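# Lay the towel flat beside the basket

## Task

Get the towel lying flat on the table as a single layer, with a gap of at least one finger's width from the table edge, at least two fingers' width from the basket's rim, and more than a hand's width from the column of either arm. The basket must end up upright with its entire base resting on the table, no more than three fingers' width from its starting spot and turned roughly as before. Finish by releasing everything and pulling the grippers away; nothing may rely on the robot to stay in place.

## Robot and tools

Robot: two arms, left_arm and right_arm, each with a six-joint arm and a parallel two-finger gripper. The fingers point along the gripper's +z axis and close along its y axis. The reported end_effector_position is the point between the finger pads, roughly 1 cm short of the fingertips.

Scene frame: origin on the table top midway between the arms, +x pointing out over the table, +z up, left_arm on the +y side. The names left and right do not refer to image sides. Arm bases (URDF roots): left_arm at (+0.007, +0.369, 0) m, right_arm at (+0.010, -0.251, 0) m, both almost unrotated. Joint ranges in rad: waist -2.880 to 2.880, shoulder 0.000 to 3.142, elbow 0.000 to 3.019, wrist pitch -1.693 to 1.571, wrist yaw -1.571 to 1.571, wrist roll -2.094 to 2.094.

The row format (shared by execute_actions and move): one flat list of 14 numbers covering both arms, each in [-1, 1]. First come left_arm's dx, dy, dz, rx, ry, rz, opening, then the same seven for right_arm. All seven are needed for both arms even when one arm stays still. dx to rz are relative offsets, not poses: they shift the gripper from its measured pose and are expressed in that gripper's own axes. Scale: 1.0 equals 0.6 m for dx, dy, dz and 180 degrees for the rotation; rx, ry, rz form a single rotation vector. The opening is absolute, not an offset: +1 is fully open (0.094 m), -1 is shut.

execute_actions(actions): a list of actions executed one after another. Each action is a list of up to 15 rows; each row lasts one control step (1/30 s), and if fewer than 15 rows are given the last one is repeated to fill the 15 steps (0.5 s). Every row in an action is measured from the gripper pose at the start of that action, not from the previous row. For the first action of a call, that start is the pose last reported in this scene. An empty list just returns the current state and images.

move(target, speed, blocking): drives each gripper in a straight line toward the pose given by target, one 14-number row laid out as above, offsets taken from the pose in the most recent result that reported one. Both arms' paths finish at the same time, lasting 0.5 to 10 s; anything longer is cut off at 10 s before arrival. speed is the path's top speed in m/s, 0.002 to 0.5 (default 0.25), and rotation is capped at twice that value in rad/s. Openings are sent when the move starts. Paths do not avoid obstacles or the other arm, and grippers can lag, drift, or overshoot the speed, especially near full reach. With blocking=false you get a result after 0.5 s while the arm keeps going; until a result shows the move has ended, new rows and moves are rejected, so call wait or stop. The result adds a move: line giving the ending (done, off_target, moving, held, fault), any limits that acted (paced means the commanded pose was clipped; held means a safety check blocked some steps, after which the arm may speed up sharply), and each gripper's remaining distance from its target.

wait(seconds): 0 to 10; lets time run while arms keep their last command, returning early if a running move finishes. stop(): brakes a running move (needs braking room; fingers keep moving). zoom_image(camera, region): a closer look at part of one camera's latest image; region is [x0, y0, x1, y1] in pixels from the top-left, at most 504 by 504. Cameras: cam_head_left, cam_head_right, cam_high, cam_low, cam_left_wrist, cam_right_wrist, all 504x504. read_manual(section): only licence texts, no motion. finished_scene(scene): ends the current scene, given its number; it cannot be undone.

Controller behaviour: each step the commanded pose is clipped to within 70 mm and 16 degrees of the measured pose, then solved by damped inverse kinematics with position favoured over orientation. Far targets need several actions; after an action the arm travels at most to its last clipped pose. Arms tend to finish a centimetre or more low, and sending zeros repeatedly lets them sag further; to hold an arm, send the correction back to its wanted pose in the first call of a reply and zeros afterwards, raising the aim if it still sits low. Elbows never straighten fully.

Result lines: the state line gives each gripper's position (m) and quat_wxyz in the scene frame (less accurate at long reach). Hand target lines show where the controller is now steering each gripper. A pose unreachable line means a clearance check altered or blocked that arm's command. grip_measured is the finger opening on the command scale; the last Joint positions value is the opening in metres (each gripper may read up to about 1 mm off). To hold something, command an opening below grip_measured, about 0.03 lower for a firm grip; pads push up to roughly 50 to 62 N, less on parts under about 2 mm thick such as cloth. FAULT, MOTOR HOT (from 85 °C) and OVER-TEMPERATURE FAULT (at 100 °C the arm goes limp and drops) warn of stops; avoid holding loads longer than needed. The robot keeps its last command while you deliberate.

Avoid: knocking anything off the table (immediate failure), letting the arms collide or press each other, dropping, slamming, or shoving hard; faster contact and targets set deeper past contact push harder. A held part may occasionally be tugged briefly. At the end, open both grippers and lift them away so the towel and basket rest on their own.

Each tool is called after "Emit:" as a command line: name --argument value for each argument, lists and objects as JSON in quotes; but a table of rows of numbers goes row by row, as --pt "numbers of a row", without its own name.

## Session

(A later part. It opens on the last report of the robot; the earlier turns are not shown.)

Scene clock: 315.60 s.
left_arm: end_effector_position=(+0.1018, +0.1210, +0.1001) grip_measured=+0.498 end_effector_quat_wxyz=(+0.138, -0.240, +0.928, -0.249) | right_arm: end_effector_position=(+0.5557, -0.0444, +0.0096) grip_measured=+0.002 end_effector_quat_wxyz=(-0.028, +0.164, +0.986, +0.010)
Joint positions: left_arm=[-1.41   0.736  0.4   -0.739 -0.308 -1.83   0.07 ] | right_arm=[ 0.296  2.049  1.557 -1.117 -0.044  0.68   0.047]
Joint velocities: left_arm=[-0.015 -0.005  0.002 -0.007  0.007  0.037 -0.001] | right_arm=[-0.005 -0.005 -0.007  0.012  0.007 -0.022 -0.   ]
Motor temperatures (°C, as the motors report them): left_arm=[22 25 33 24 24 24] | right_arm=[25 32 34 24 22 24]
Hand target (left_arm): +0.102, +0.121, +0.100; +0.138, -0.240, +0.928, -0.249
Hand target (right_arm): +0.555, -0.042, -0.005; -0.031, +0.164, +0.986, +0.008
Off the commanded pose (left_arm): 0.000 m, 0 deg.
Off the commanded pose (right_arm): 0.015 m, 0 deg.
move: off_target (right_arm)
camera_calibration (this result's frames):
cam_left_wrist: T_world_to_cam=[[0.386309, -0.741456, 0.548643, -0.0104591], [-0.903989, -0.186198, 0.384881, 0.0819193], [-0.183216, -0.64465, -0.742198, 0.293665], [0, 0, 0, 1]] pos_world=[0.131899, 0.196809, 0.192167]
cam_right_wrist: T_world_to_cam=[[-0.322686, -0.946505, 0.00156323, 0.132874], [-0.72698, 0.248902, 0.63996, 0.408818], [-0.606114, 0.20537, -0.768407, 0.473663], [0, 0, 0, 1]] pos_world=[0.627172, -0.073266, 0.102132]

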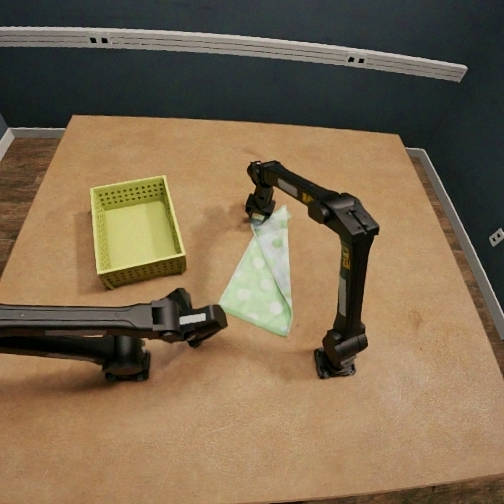

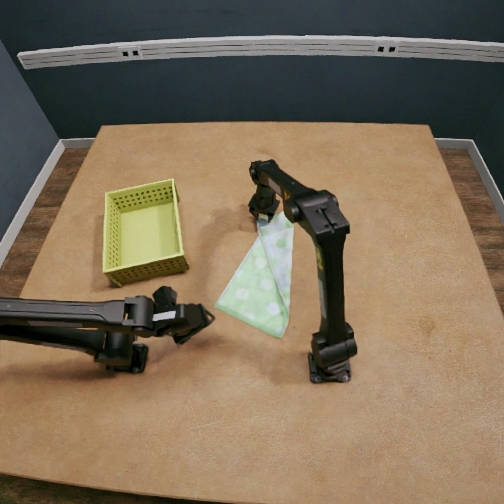

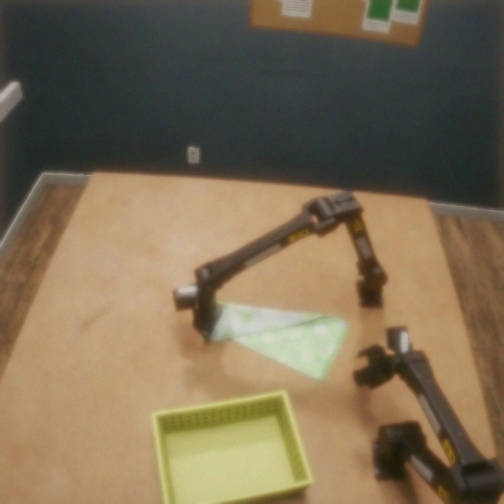

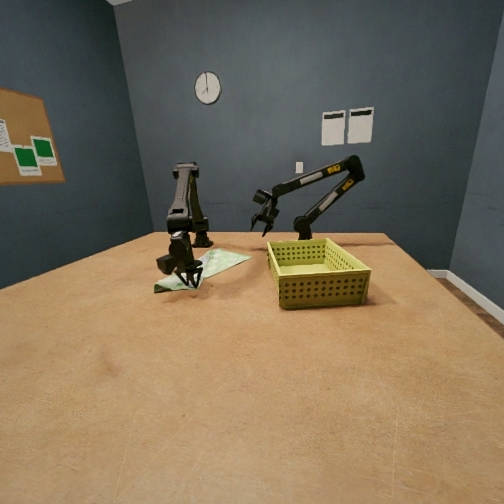

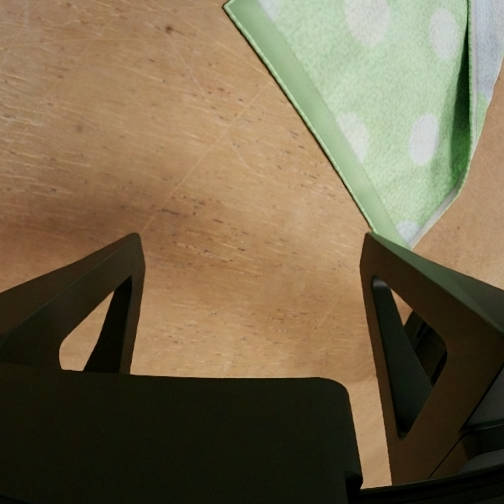

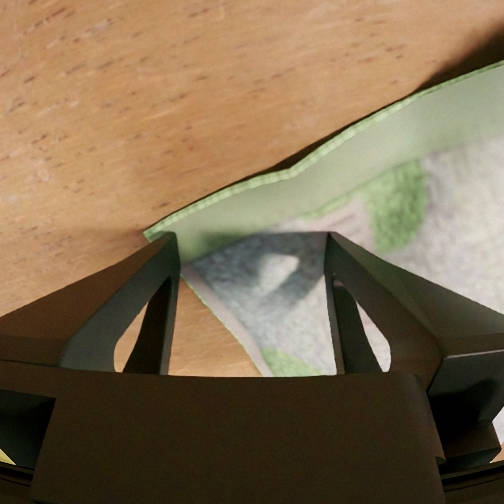

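Emit:
execute_actions --actions '[[[0,0,0,0,0,0,0.5,0,0,0.01,0,0,0,-1]],[[0,0,0,0,0,0,0.5,0,0,0.01,0,0,0,-1]]]'

Emit:
move --target '[0,0,0,0,0,0,0.5,-0.045,-0.14,-0.17,0,0,0,-1]' --speed 0.08

Emit:
move --target '[0,0,0,0,0,0,0.5,-0.04,-0.17,0.14,0,0,0,-1]' --speed 0.08

Scene clock: 328.00 s.
left_arm: end_effector_position=(+0.1018, +0.1210, +0.1001) grip_measured=+0.498 end_effector_quat_wxyz=(+0.138, -0.240, +0.928, -0.249) | right_arm: end_effector_position=(+0.5557, -0.0444, +0.0096) grip_measured=-0.986 end_effector_quat_wxyz=(-0.028, +0.164, +0.986, +0.010)
Joint positions: left_arm=[-1.41   0.736  0.4   -0.739 -0.308 -1.83   0.07 ] | right_arm=[ 0.296  2.049  1.557 -1.117 -0.044  0.68   0.001]
Joint velocities: left_arm=[-0.005  0.005 -0.002  0.012  0.007  0.007 -0.001] | right_arm=[ 0.005 -0.005  0.012 -0.007  0.022 -0.051  0.   ]
Motor temperatures (°C, as the motors report them): left_arm=[22 24 33 24 24 24] | right_arm=[25 32 33 24 22 24]
Hand target (left_arm): +0.102, +0.121, +0.100; +0.138, -0.240, +0.928, -0.249
Hand target (right_arm): +0.555, -0.044, +0.004; -0.028, +0.164, +0.986, +0.010
Off the commanded pose (left_arm): 0.000 m, 0 deg.
Off the commanded pose (right_arm): 0.006 m, 0 deg.
camera_calibration (this result's frames):
cam_left_wrist: T_world_to_cam=[[0.386309, -0.741456, 0.548643, -0.0104591], [-0.903989, -0.186198, 0.384881, 0.0819193], [-0.183216, -0.64465, -0.742198, 0.293665], [0, 0, 0, 1]] pos_world=[0.131899, 0.196809, 0.192167]
cam_right_wrist: T_world_to_cam=[[-0.322686, -0.946505, 0.00156323, 0.132874], [-0.72698, 0.248902, 0.63996, 0.408818], [-0.606114, 0.20537, -0.768407, 0.473663], [0, 0, 0, 1]] pos_world=[0.627172, -0.073266, 0.102132]

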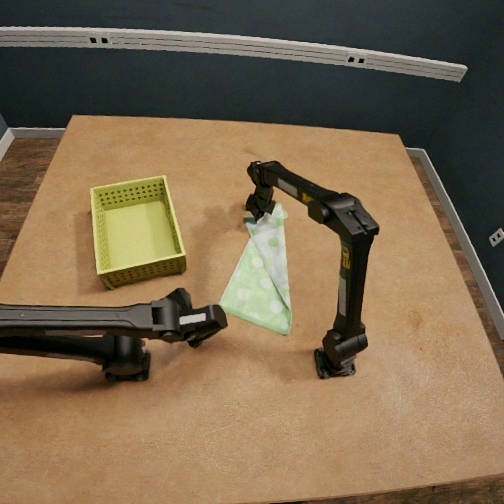

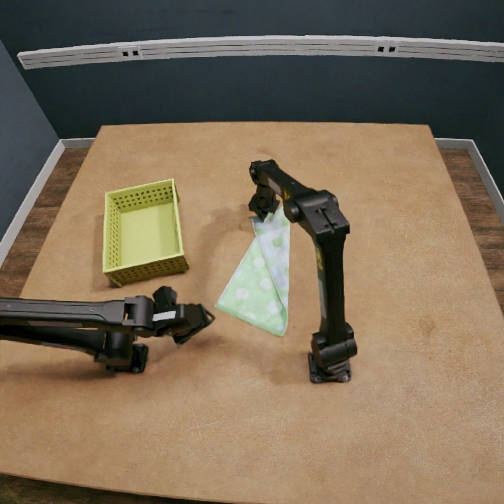

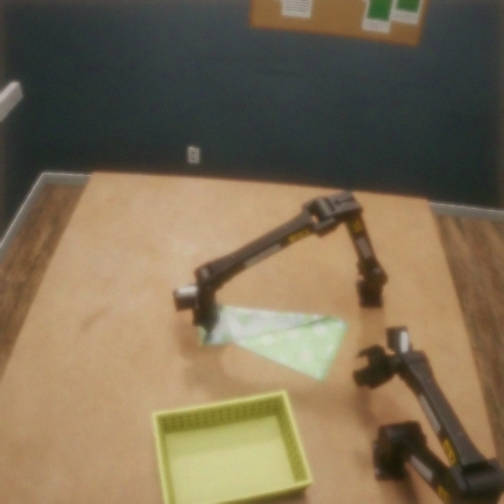

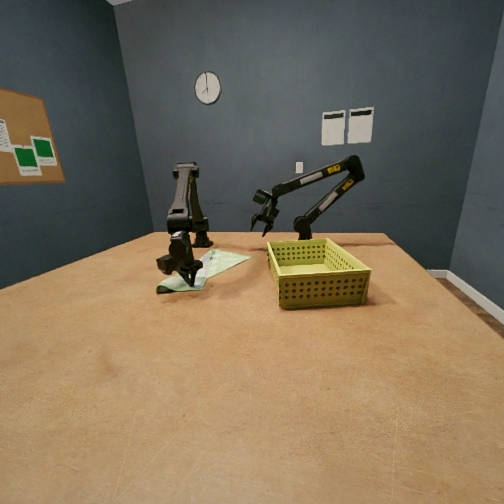

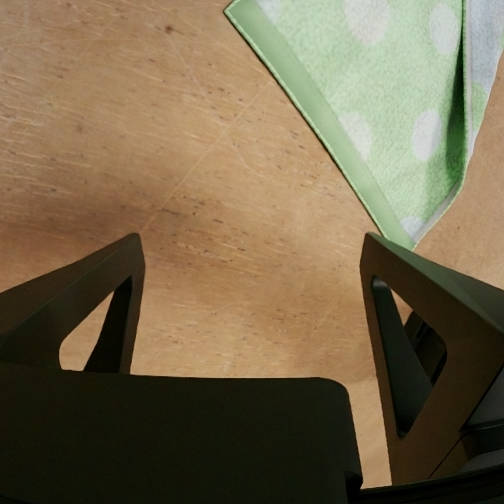

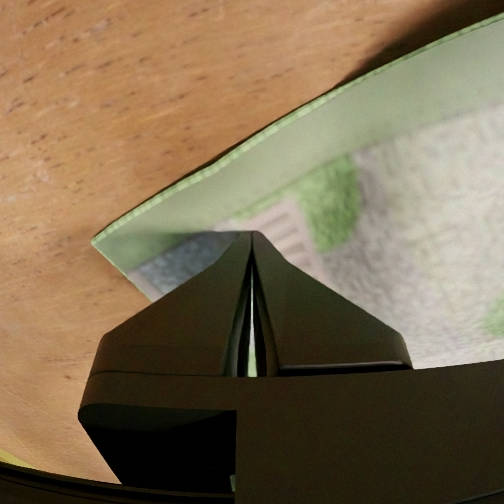

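Scene clock: 330.07 s.
left_arm: end_effector_position=(+0.1018, +0.1210, +0.1001) grip_measured=+0.498 end_effector_quat_wxyz=(+0.138, -0.240, +0.928, -0.249) | right_arm: end_effector_position=(+0.5461, -0.1365, +0.0848) grip_measured=-0.986 end_effector_quat_wxyz=(-0.049, +0.169, +0.984, +0.005)
Joint positions: left_arm=[-1.41   0.736  0.4   -0.739 -0.308 -1.83   0.07 ] | right_arm=[ 0.143  1.912  1.55  -1.296 -0.044  0.535  0.001]
Joint velocities: left_arm=[-0.015  0.005  0.007 -0.017 -0.051 -0.007  0.   ] | right_arm=[-0.015  0.005 -0.012  0.012 -0.051  0.007 -0.   ]
Motor temperatures (°C, as the motors report them): left_arm=[22 24 33 24 24 24] | right_arm=[25 33 33 24 22 24]
Hand target (left_arm): +0.102, +0.121, +0.100; +0.138, -0.240, +0.928, -0.249
Hand target (right_arm): +0.556, -0.136, +0.107; -0.029, +0.164, +0.986, +0.012
Off the commanded pose (left_arm): 0.000 m, 0 deg.
Off the commanded pose (right_arm): 0.028 m, 3 deg.
move: off_target (right_arm)
camera_calibration (this result's frames):
cam_left_wrist: T_world_to_cam=[[0.386309, -0.741456, 0.548643, -0.0104591], [-0.903989, -0.186198, 0.384881, 0.0819193], [-0.183216, -0.64465, -0.742198, 0.293665], [0, 0, 0, 1]] pos_world=[0.131899, 0.196809, 0.192167]
cam_right_wrist: T_world_to_cam=[[-0.330202, -0.943734, 0.018259, 0.0455505], [-0.696582, 0.256689, 0.669988, 0.358537], [-0.636977, 0.208513, -0.742147, 0.559606], [0, 0, 0, 1]] pos_world=[0.621248, -0.16573, 0.174263]

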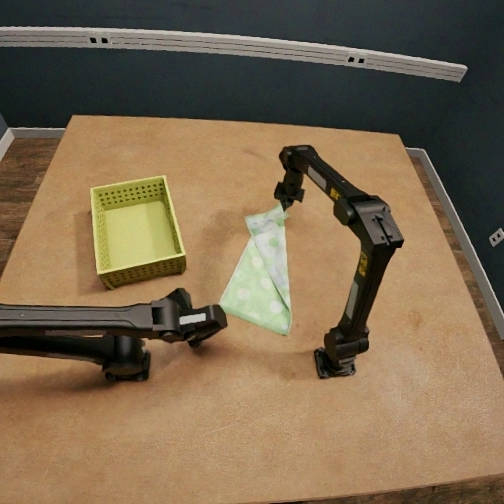

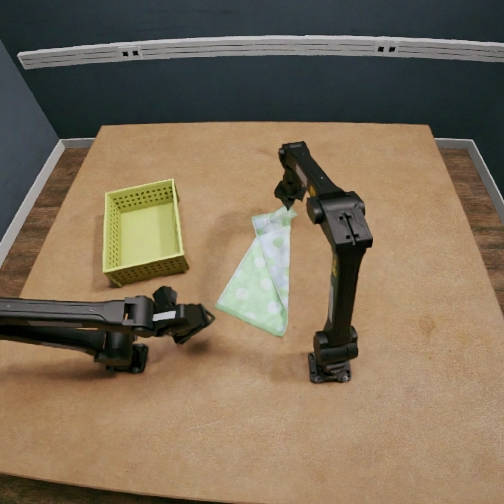

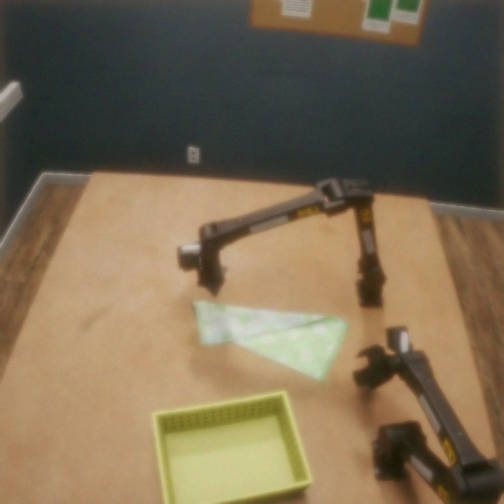

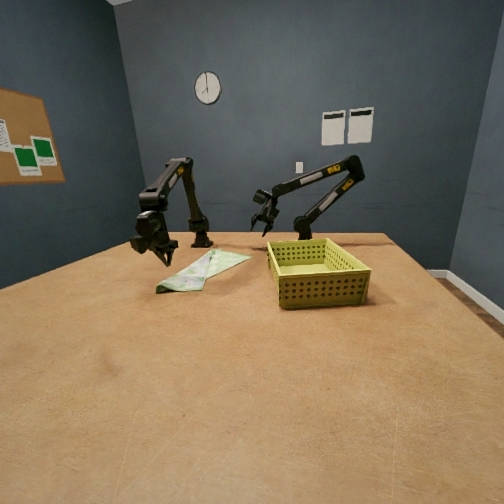

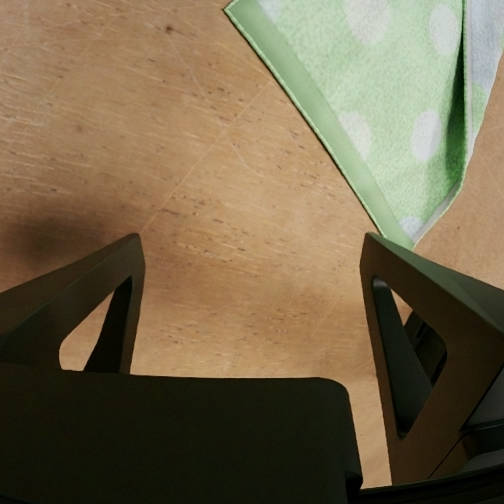

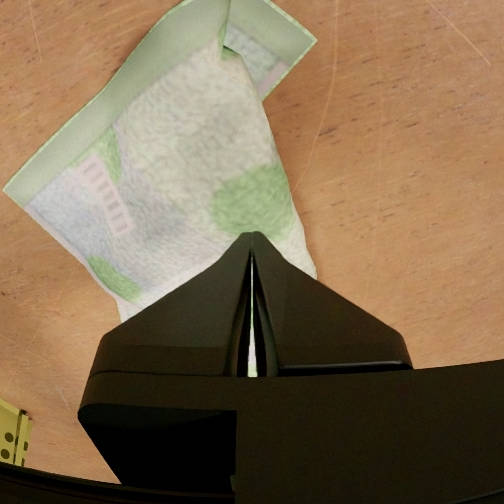

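Scene clock: 332.07 s.
left_arm: end_effector_position=(+0.1018, +0.1210, +0.1001) grip_measured=+0.498 end_effector_quat_wxyz=(+0.138, -0.240, +0.928, -0.249) | right_arm: end_effector_position=(+0.5256, -0.2325, +0.0066) grip_measured=-0.987 end_effector_quat_wxyz=(-0.050, +0.172, +0.984, +0.010)
Joint positions: left_arm=[-1.41   0.736  0.4   -0.739 -0.308 -1.83   0.07 ] | right_arm=[-0.03   1.933  1.353 -1.085 -0.04   0.368  0.001]
Joint velocities: left_arm=[-0.005 -0.005 -0.002 -0.022 -0.051 -0.022 -0.   ] | right_arm=[-0.005  0.005  0.007 -0.017 -0.022 -0.066 -0.   ]
Motor temperatures (°C, as the motors report them): left_arm=[22 24 33 24 24 24] | right_arm=[25 33 32 24 22 24]
Hand target (left_arm): +0.102, +0.121, +0.100; +0.138, -0.240, +0.928, -0.249
Hand target (right_arm): +0.527, -0.236, -0.002; -0.050, +0.169, +0.984, +0.008
Off the commanded pose (left_arm): 0.000 m, 0 deg.
Off the commanded pose (right_arm): 0.009 m, 1 deg.
move: done
camera_calibration (this result's frames):
cam_left_wrist: T_world_to_cam=[[0.386309, -0.741456, 0.548643, -0.0104591], [-0.903989, -0.186198, 0.384881, 0.0819193], [-0.183216, -0.64465, -0.742198, 0.293665], [0, 0, 0, 1]] pos_world=[0.131899, 0.196809, 0.192167]
cam_right_wrist: T_world_to_cam=[[-0.336307, -0.94171, 0.00899543, -0.0466086], [-0.694286, 0.254377, 0.673246, 0.419495], [-0.63629, 0.220172, -0.739364, 0.510878], [0, 0, 0, 1]] pos_world=[0.600641, -0.263082, 0.0957209]

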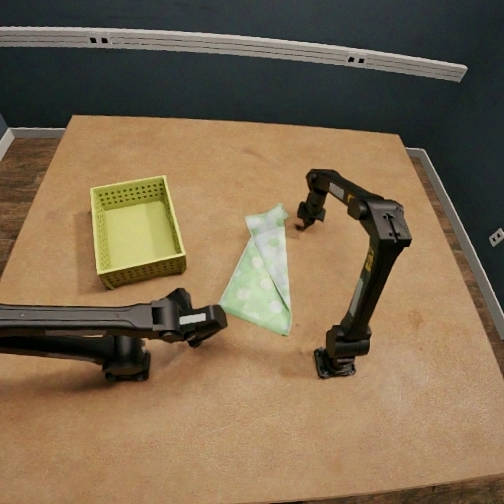

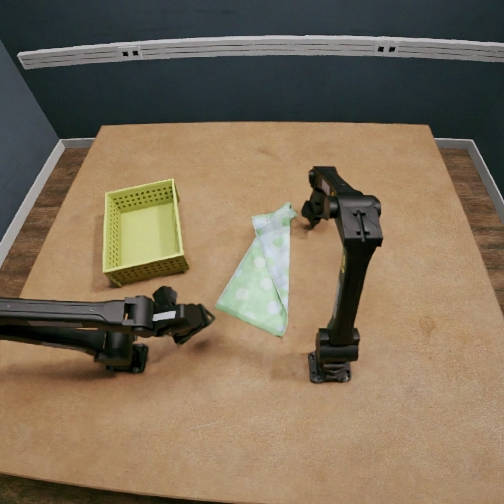

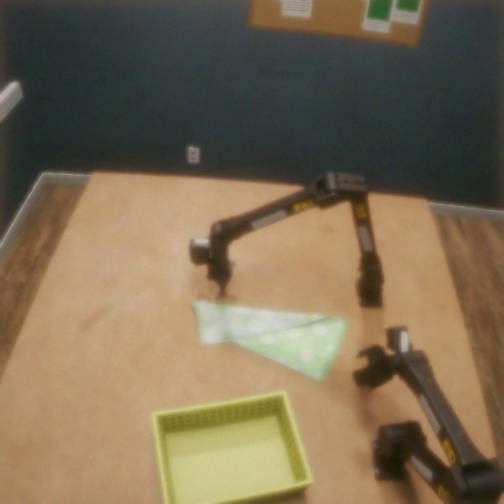

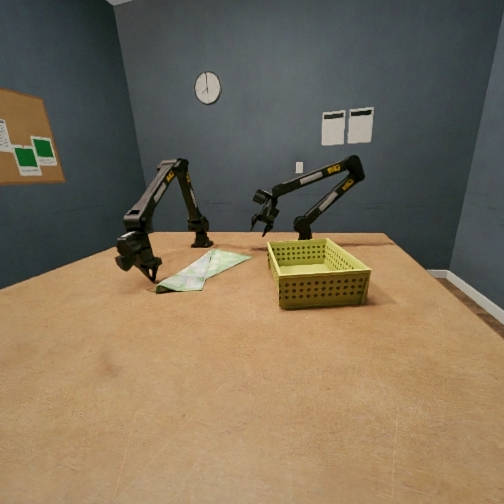

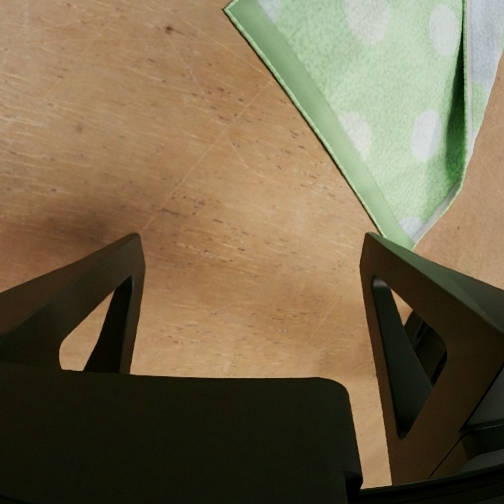

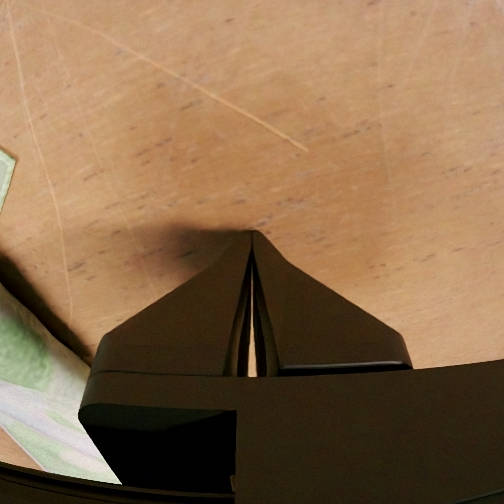

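Emit:
move --target '[0,0,0,0,0,0,0.5,0.03,0.15,-0.12,0,0,0,0]' --speed 0.15

Emit:
move --target '[0,0,0,0,0,0,0.5,0.045,0.21,0.07,0,0,0,0]' --speed 0.1

Scene clock: 337.47 s.
left_arm: end_effector_position=(+0.1018, +0.1210, +0.1001) grip_measured=+0.498 end_effector_quat_wxyz=(+0.138, -0.240, +0.928, -0.249) | right_arm: end_effector_position=(+0.5307, -0.1489, +0.0588) grip_measured=-0.002 end_effector_quat_wxyz=(-0.069, +0.166, +0.984, -0.001)
Joint positions: left_arm=[-1.41   0.736  0.4   -0.739 -0.308 -1.83   0.07 ] | right_arm=[ 0.126  1.923  1.49  -1.269 -0.045  0.512  0.047]
Joint velocities: left_arm=[-0.005 -0.005  0.007 -0.017  0.051  0.007  0.   ] | right_arm=[-0.005 -0.015  0.002  0.002 -0.022  0.037 -0.   ]
Motor temperatures (°C, as the motors report them): left_arm=[22 24 33 24 24 24] | right_arm=[25 32 32 24 22 24]
Hand target (left_arm): +0.102, +0.121, +0.100; +0.138, -0.240, +0.928, -0.249
Hand target (right_arm): +0.545, -0.146, +0.081; -0.049, +0.172, +0.984, +0.008
Off the commanded pose (left_arm): 0.000 m, 0 deg.
Off the commanded pose (right_arm): 0.027 m, 3 deg.
move: off_target (right_arm)
camera_calibration (this result's frames):
cam_left_wrist: T_world_to_cam=[[0.386309, -0.741456, 0.548643, -0.0104591], [-0.903989, -0.186198, 0.384881, 0.0819193], [-0.183216, -0.64465, -0.742198, 0.293665], [0, 0, 0, 1]] pos_world=[0.131899, 0.196809, 0.192167]
cam_right_wrist: T_world_to_cam=[[-0.323087, -0.945644, 0.0370532, 0.0241531], [-0.669055, 0.255928, 0.697758, 0.352079], [-0.669313, 0.200646, -0.715375, 0.547438], [0, 0, 0, 1]] pos_world=[0.609771, -0.177108, 0.145062]

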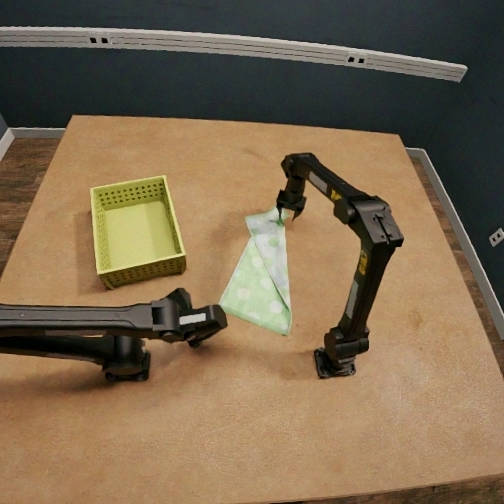

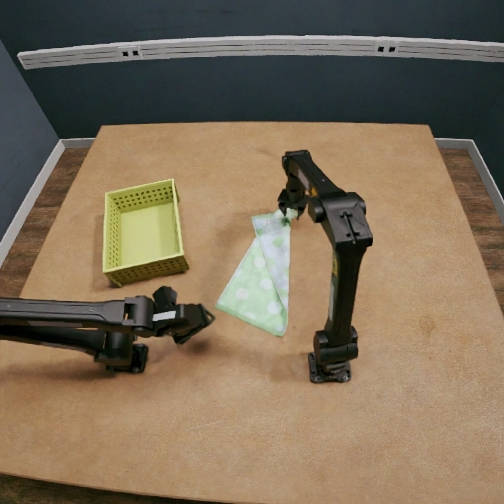

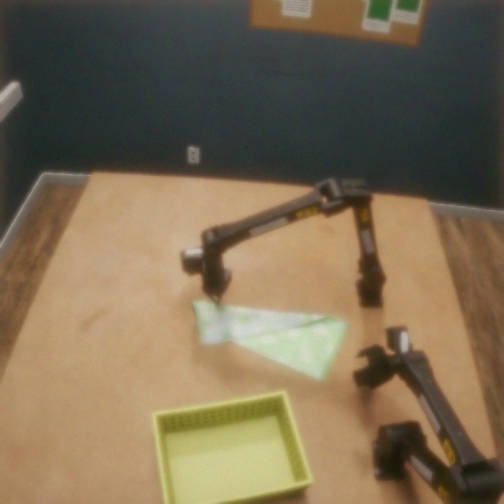

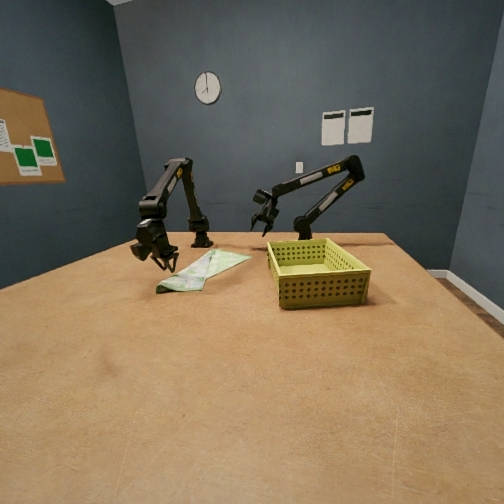

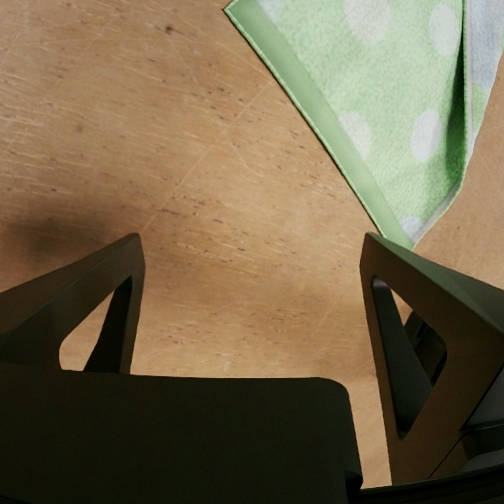

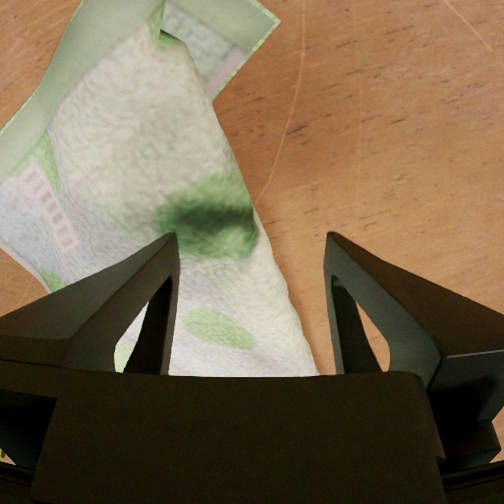

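Scene clock: 339.20 s.
left_arm: end_effector_position=(+0.1018, +0.1210, +0.1001) grip_measured=+0.498 end_effector_quat_wxyz=(+0.138, -0.240, +0.928, -0.249) | right_arm: end_effector_position=(+0.5240, -0.0299, +0.0140) grip_measured=-0.002 end_effector_quat_wxyz=(-0.084, +0.161, +0.983, -0.017)
Joint positions: left_arm=[-1.41   0.736  0.4   -0.739 -0.308 -1.83   0.07 ] | right_arm=[ 0.335  2.061  1.582 -1.252 -0.059  0.709  0.047]
Joint velocities: left_arm=[-0.005 -0.005 -0.007 -0.017 -0.007  0.037 -0.   ] | right_arm=[-0.005  0.005  0.007 -0.007  0.007 -0.007  0.   ]
Motor temperatures (°C, as the motors report them): left_arm=[22 24 33 24 24 24] | right_arm=[25 32 32 24 22 24]
Hand target (left_arm): +0.102, +0.121, +0.100; +0.138, -0.240, +0.928, -0.249
Hand target (right_arm): +0.542, -0.022, +0.020; -0.067, +0.166, +0.984, -0.004
Off the commanded pose (left_arm): 0.000 m, 0 deg.
Off the commanded pose (right_arm): 0.020 m, 3 deg.
move: off_target (right_arm)
camera_calibration (this result's frames):
cam_left_wrist: T_world_to_cam=[[0.386309, -0.741456, 0.548643, -0.0104591], [-0.903989, -0.186198, 0.384881, 0.0819193], [-0.183216, -0.64465, -0.742198, 0.293665], [0, 0, 0, 1]] pos_world=[0.131899, 0.196809, 0.192167]
cam_right_wrist: T_world_to_cam=[[-0.310543, -0.947859, 0.0715942, 0.128985], [-0.647837, 0.266161, 0.713768, 0.337338], [-0.695607, 0.175274, -0.696713, 0.499803], [0, 0, 0, 1]] pos_world=[0.606262, -0.0551291, 0.0982038]

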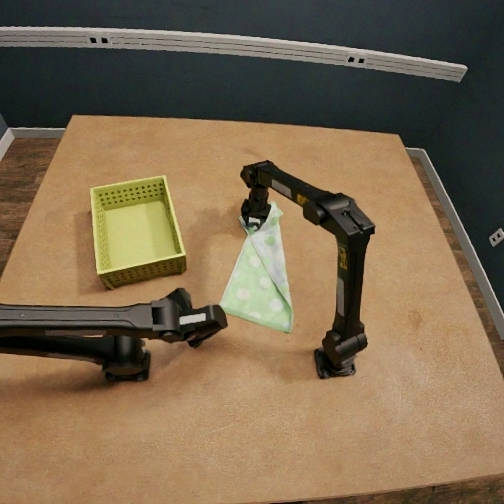

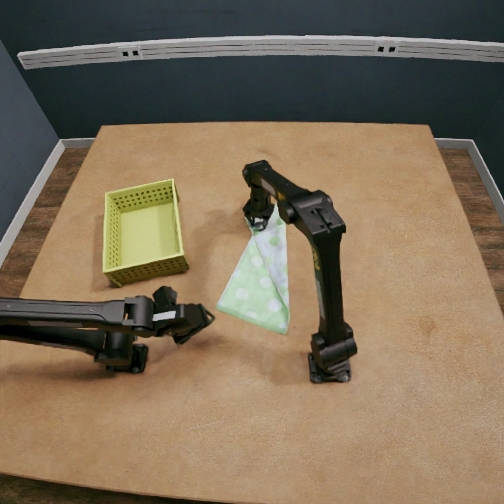

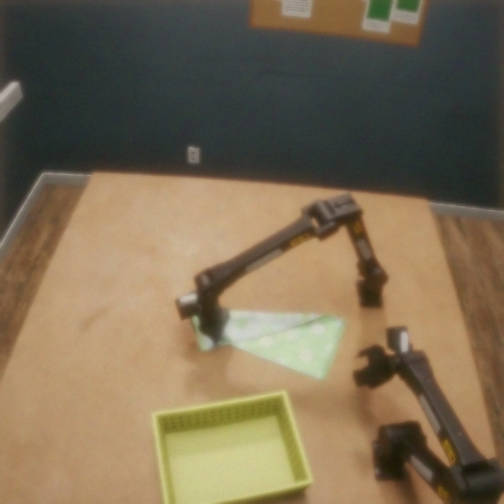

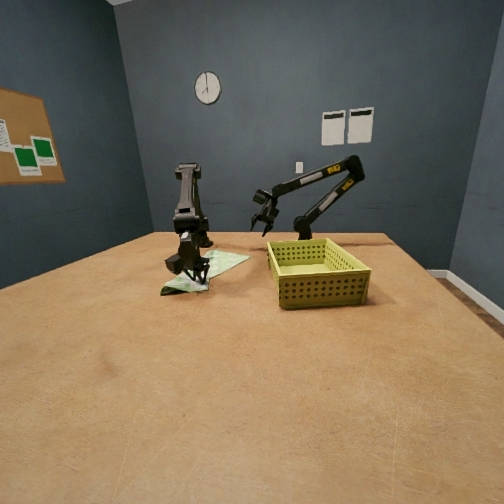

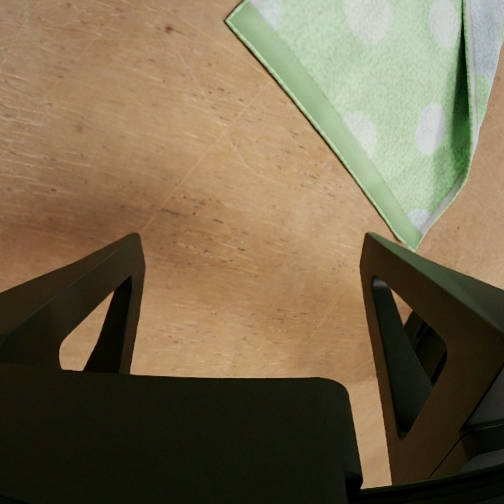

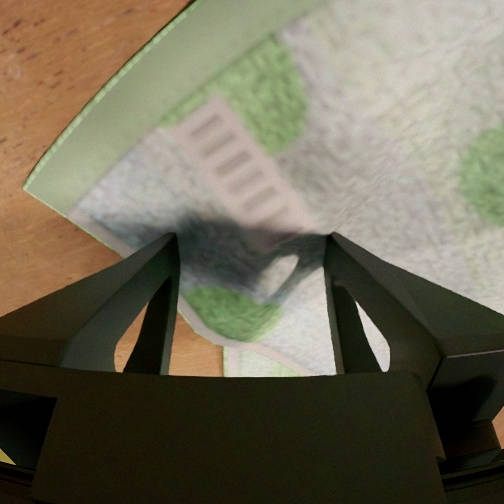

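Dragged it a little. Lift, shift toward the corner, descend.

Emit:
move --target '[0,0,0,0,0,0,0.5,-0.03,0.06,-0.07,0.03,-0.03,0,0]' --speed 0.06

Emit:
move --target '[0,0,0,0,0,0,0.5,0,0,0.09,0,0,0,0]' --speed 0.04

Scene clock: 343.90 s.
left_arm: end_effector_position=(+0.1018, +0.1210, +0.1001) grip_measured=+0.498 end_effector_quat_wxyz=(+0.138, -0.240, +0.928, -0.249) | right_arm: end_effector_position=(+0.5481, -0.0094, +0.0459) grip_measured=-0.002 end_effector_quat_wxyz=(-0.053, +0.153, +0.984, -0.073)
Joint positions: left_arm=[-1.41   0.736  0.4   -0.739 -0.308 -1.83   0.07 ] | right_arm=[ 0.387  2.107  1.75  -1.384  0.062  0.755  0.047]
Joint velocities: left_arm=[ 0.005 -0.005  0.002 -0.002 -0.022  0.007 -0.001] | right_arm=[-0.005 -0.015 -0.002  0.002  0.022 -0.007  0.001]
Motor temperatures (°C, as the motors report them): left_arm=[22 24 33 24 24 24] | right_arm=[25 33 33 24 22 24]
Hand target (left_arm): +0.102, +0.121, +0.100; +0.138, -0.240, +0.928, -0.249
Hand target (right_arm): +0.559, -0.002, +0.051; -0.044, +0.156, +0.984, -0.071
Off the commanded pose (left_arm): 0.000 m, 0 deg.
Off the commanded pose (right_arm): 0.015 m, 1 deg.
move: off_target (right_arm)
camera_calibration (this result's frames):
cam_left_wrist: T_world_to_cam=[[0.386309, -0.741456, 0.548643, -0.0104591], [-0.903989, -0.186198, 0.384881, 0.0819193], [-0.183216, -0.64465, -0.742198, 0.293665], [0, 0, 0, 1]] pos_world=[0.131899, 0.196809, 0.192167]
cam_right_wrist: T_world_to_cam=[[-0.290969, -0.941111, 0.172183, 0.13832], [-0.684698, 0.330535, 0.649565, 0.348446], [-0.668225, 0.0711096, -0.740553, 0.52119], [0, 0, 0, 1]] pos_world=[0.627099, -0.0220607, 0.135814]

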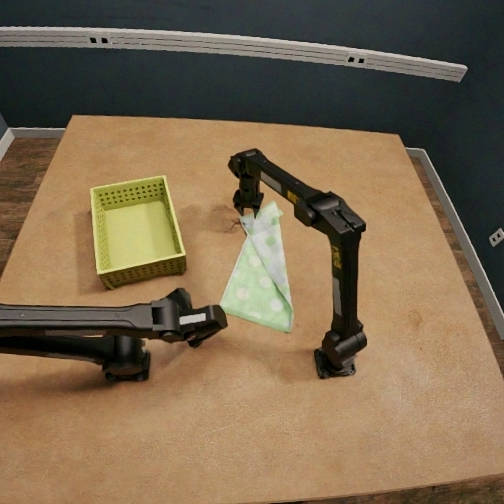

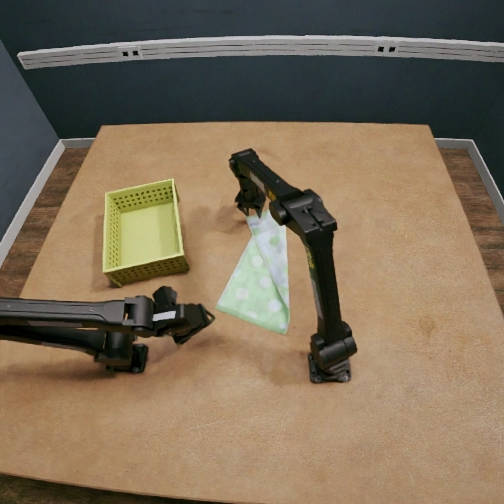

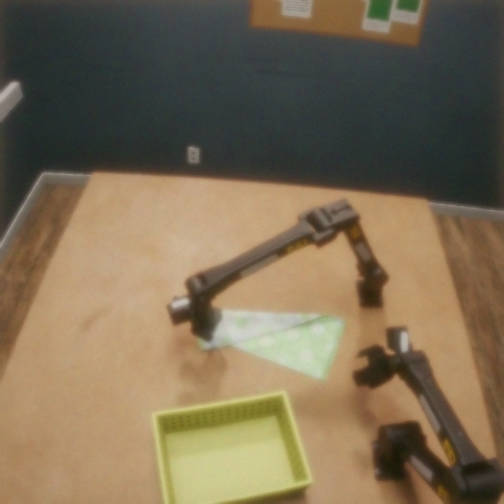

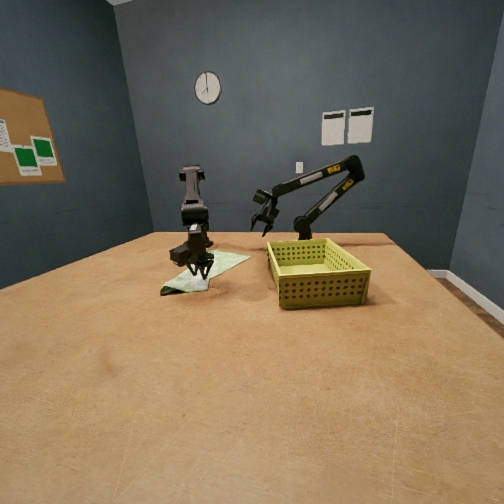

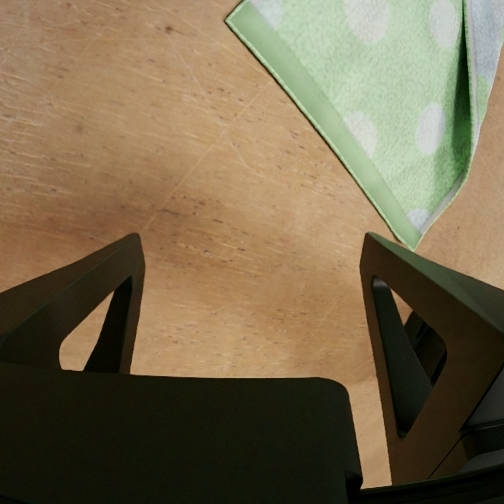

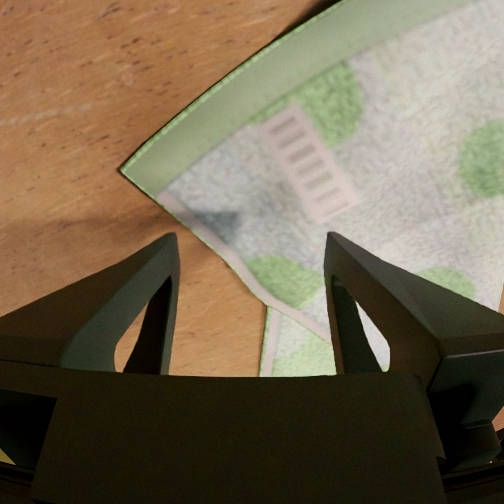

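Scene clock: 345.47 s.
left_arm: end_effector_position=(+0.1018, +0.1210, +0.1001) grip_measured=+0.498 end_effector_quat_wxyz=(+0.138, -0.240, +0.928, -0.249) | right_arm: end_effector_position=(+0.5429, -0.0119, +0.0127) grip_measured=-0.002 end_effector_quat_wxyz=(-0.046, +0.154, +0.985, -0.069)
Joint positions: left_arm=[-1.41   0.736  0.4   -0.739 -0.308 -1.83   0.07 ] | right_arm=[ 0.387  2.117  1.674 -1.282  0.062  0.755  0.047]
Joint velocities: left_arm=[ 0.005 -0.015 -0.002  0.017  0.022  0.007 -0.   ] | right_arm=[-0.015 -0.024  0.012 -0.002 -0.051 -0.022  0.001]
Motor temperatures (°C, as the motors report them): left_arm=[22 24 33 24 24 24] | right_arm=[25 33 33 24 22 24]
Hand target (left_arm): +0.102, +0.121, +0.100; +0.138, -0.240, +0.928, -0.249
Hand target (right_arm): +0.541, -0.016, -0.007; -0.053, +0.153, +0.984, -0.073
Off the commanded pose (left_arm): 0.000 m, 0 deg.
Off the commanded pose (right_arm): 0.020 m, 1 deg.
move: off_target (right_arm)
camera_calibration (this result's frames):
cam_left_wrist: T_world_to_cam=[[0.386309, -0.741456, 0.548643, -0.0104591], [-0.903989, -0.186198, 0.384881, 0.0819193], [-0.183216, -0.64465, -0.742198, 0.293665], [0, 0, 0, 1]] pos_world=[0.131899, 0.196809, 0.192167]
cam_right_wrist: T_world_to_cam=[[-0.293497, -0.942306, 0.160995, 0.14171], [-0.694495, 0.325906, 0.641453, 0.372648], [-0.656914, 0.0764541, -0.750079, 0.487313], [0, 0, 0, 1]] pos_world=[0.620517, -0.0251709, 0.103672]

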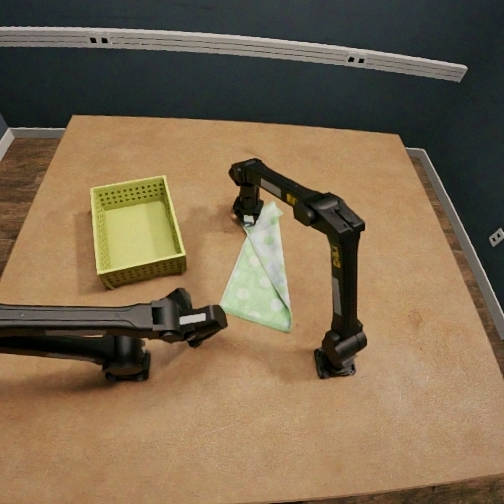

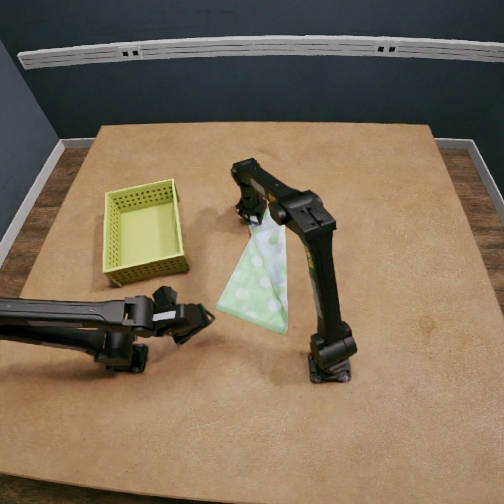

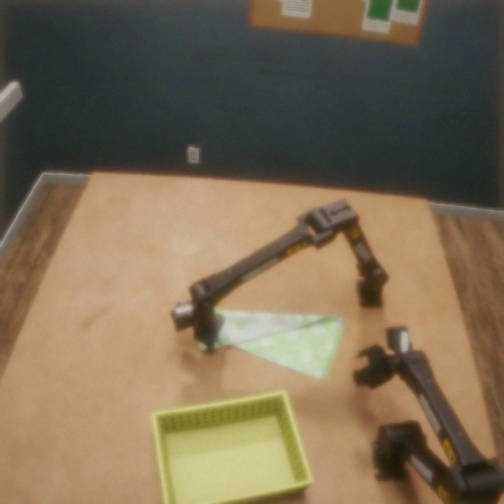

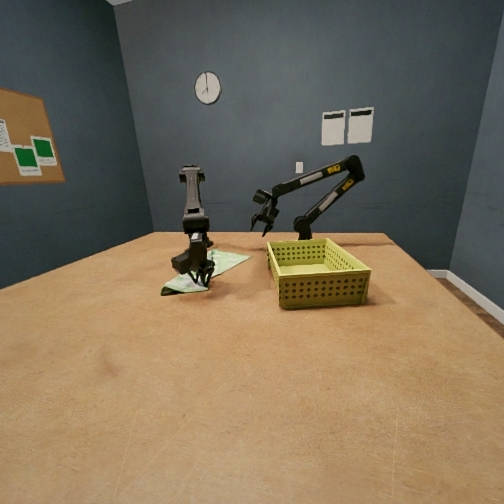

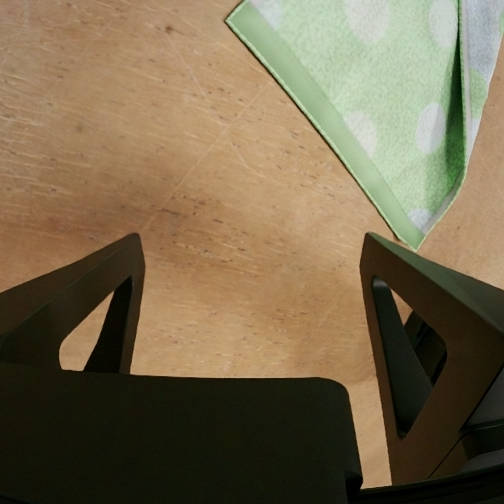

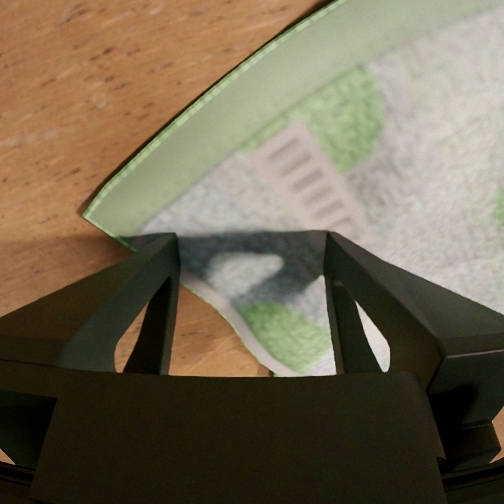

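Emit:
execute_actions --actions '[[[0,0,0,0,0,0,0.5,0,0,0.01,0,0,0,-1]],[[0,0,0,0,0,0,0.5,0,0,0.01,0,0,0,-1]],[[0,0,0,0,0,0,0.5,0,0,-0.07,0,0,0,-1]]]'

Scene clock: 349.73 s.
left_arm: end_effector_position=(+0.1018, +0.1210, +0.1001) grip_measured=+0.498 end_effector_quat_wxyz=(+0.138, -0.240, +0.928, -0.249) | right_arm: end_effector_position=(+0.5304, -0.0178, +0.0250) grip_measured=-0.986 end_effector_quat_wxyz=(-0.070, +0.152, +0.982, -0.085)
Joint positions: left_arm=[-1.41   0.736  0.4   -0.739 -0.308 -1.83   0.07 ] | right_arm=[ 0.387  2.107  1.685 -1.361  0.062  0.755  0.001]
Joint velocities: left_arm=[-0.015  0.005  0.002  0.002  0.007 -0.007  0.   ] | right_arm=[-0.005 -0.015 -0.002 -0.017 -0.037  0.022 -0.   ]
Motor temperatures (°C, as the motors report them): left_arm=[22 24 33 24 24 24] | right_arm=[25 33 33 24 22 24]
Hand target (left_arm): +0.102, +0.121, +0.100; +0.138, -0.240, +0.928, -0.249
Hand target (right_arm): +0.544, -0.009, +0.052; -0.048, +0.153, +0.985, -0.070
Off the commanded pose (left_arm): 0.000 m, 0 deg.
Off the commanded pose (right_arm): 0.032 m, 3 deg.
camera_calibration (this result's frames):
cam_left_wrist: T_world_to_cam=[[0.386309, -0.741456, 0.548643, -0.0104591], [-0.903989, -0.186198, 0.384881, 0.0819193], [-0.183216, -0.64465, -0.742198, 0.293665], [0, 0, 0, 1]] pos_world=[0.131899, 0.196809, 0.192167]
cam_right_wrist: T_world_to_cam=[[-0.283977, -0.937808, 0.199683, 0.12458], [-0.659911, 0.342247, 0.668868, 0.339243], [-0.69561, 0.0581702, -0.71606, 0.508207], [0, 0, 0, 1]] pos_world=[0.612762, -0.0288351, 0.112122]

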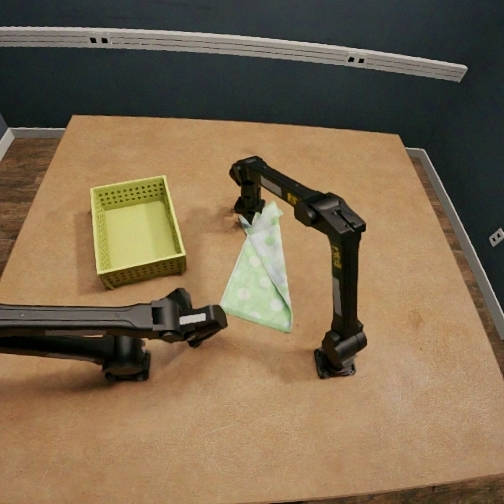

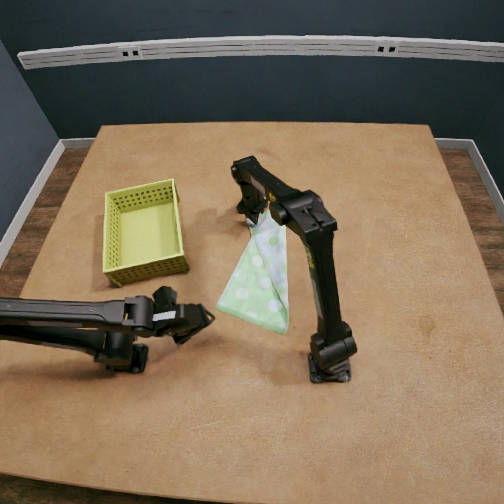

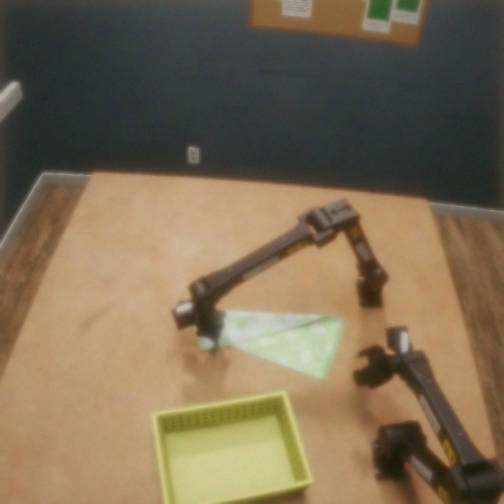

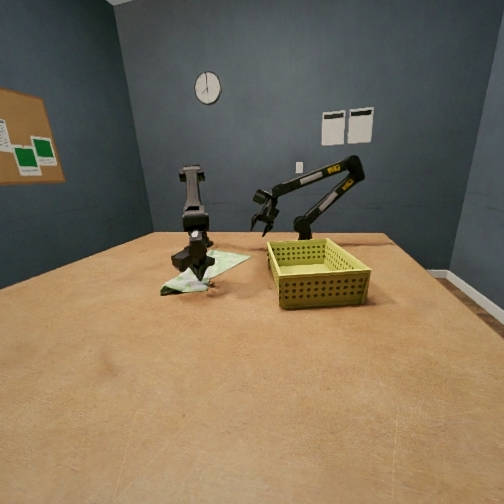

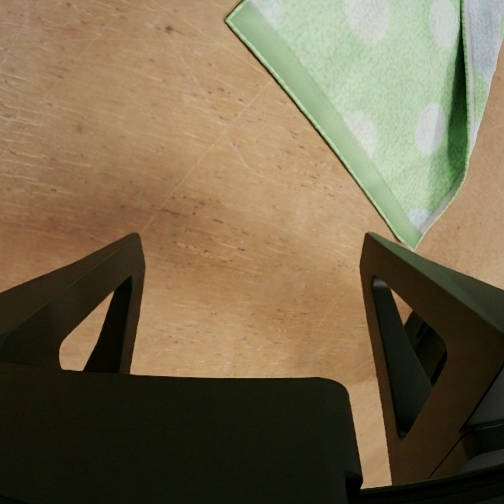

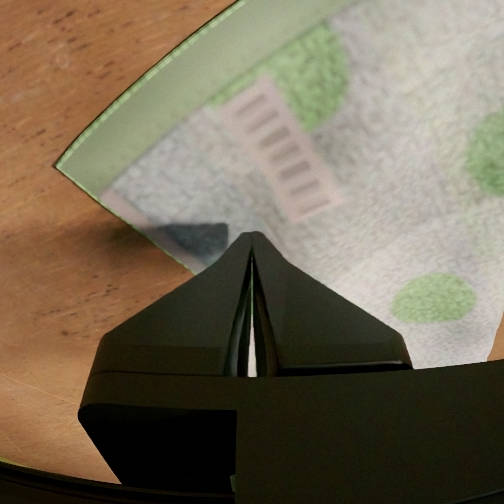

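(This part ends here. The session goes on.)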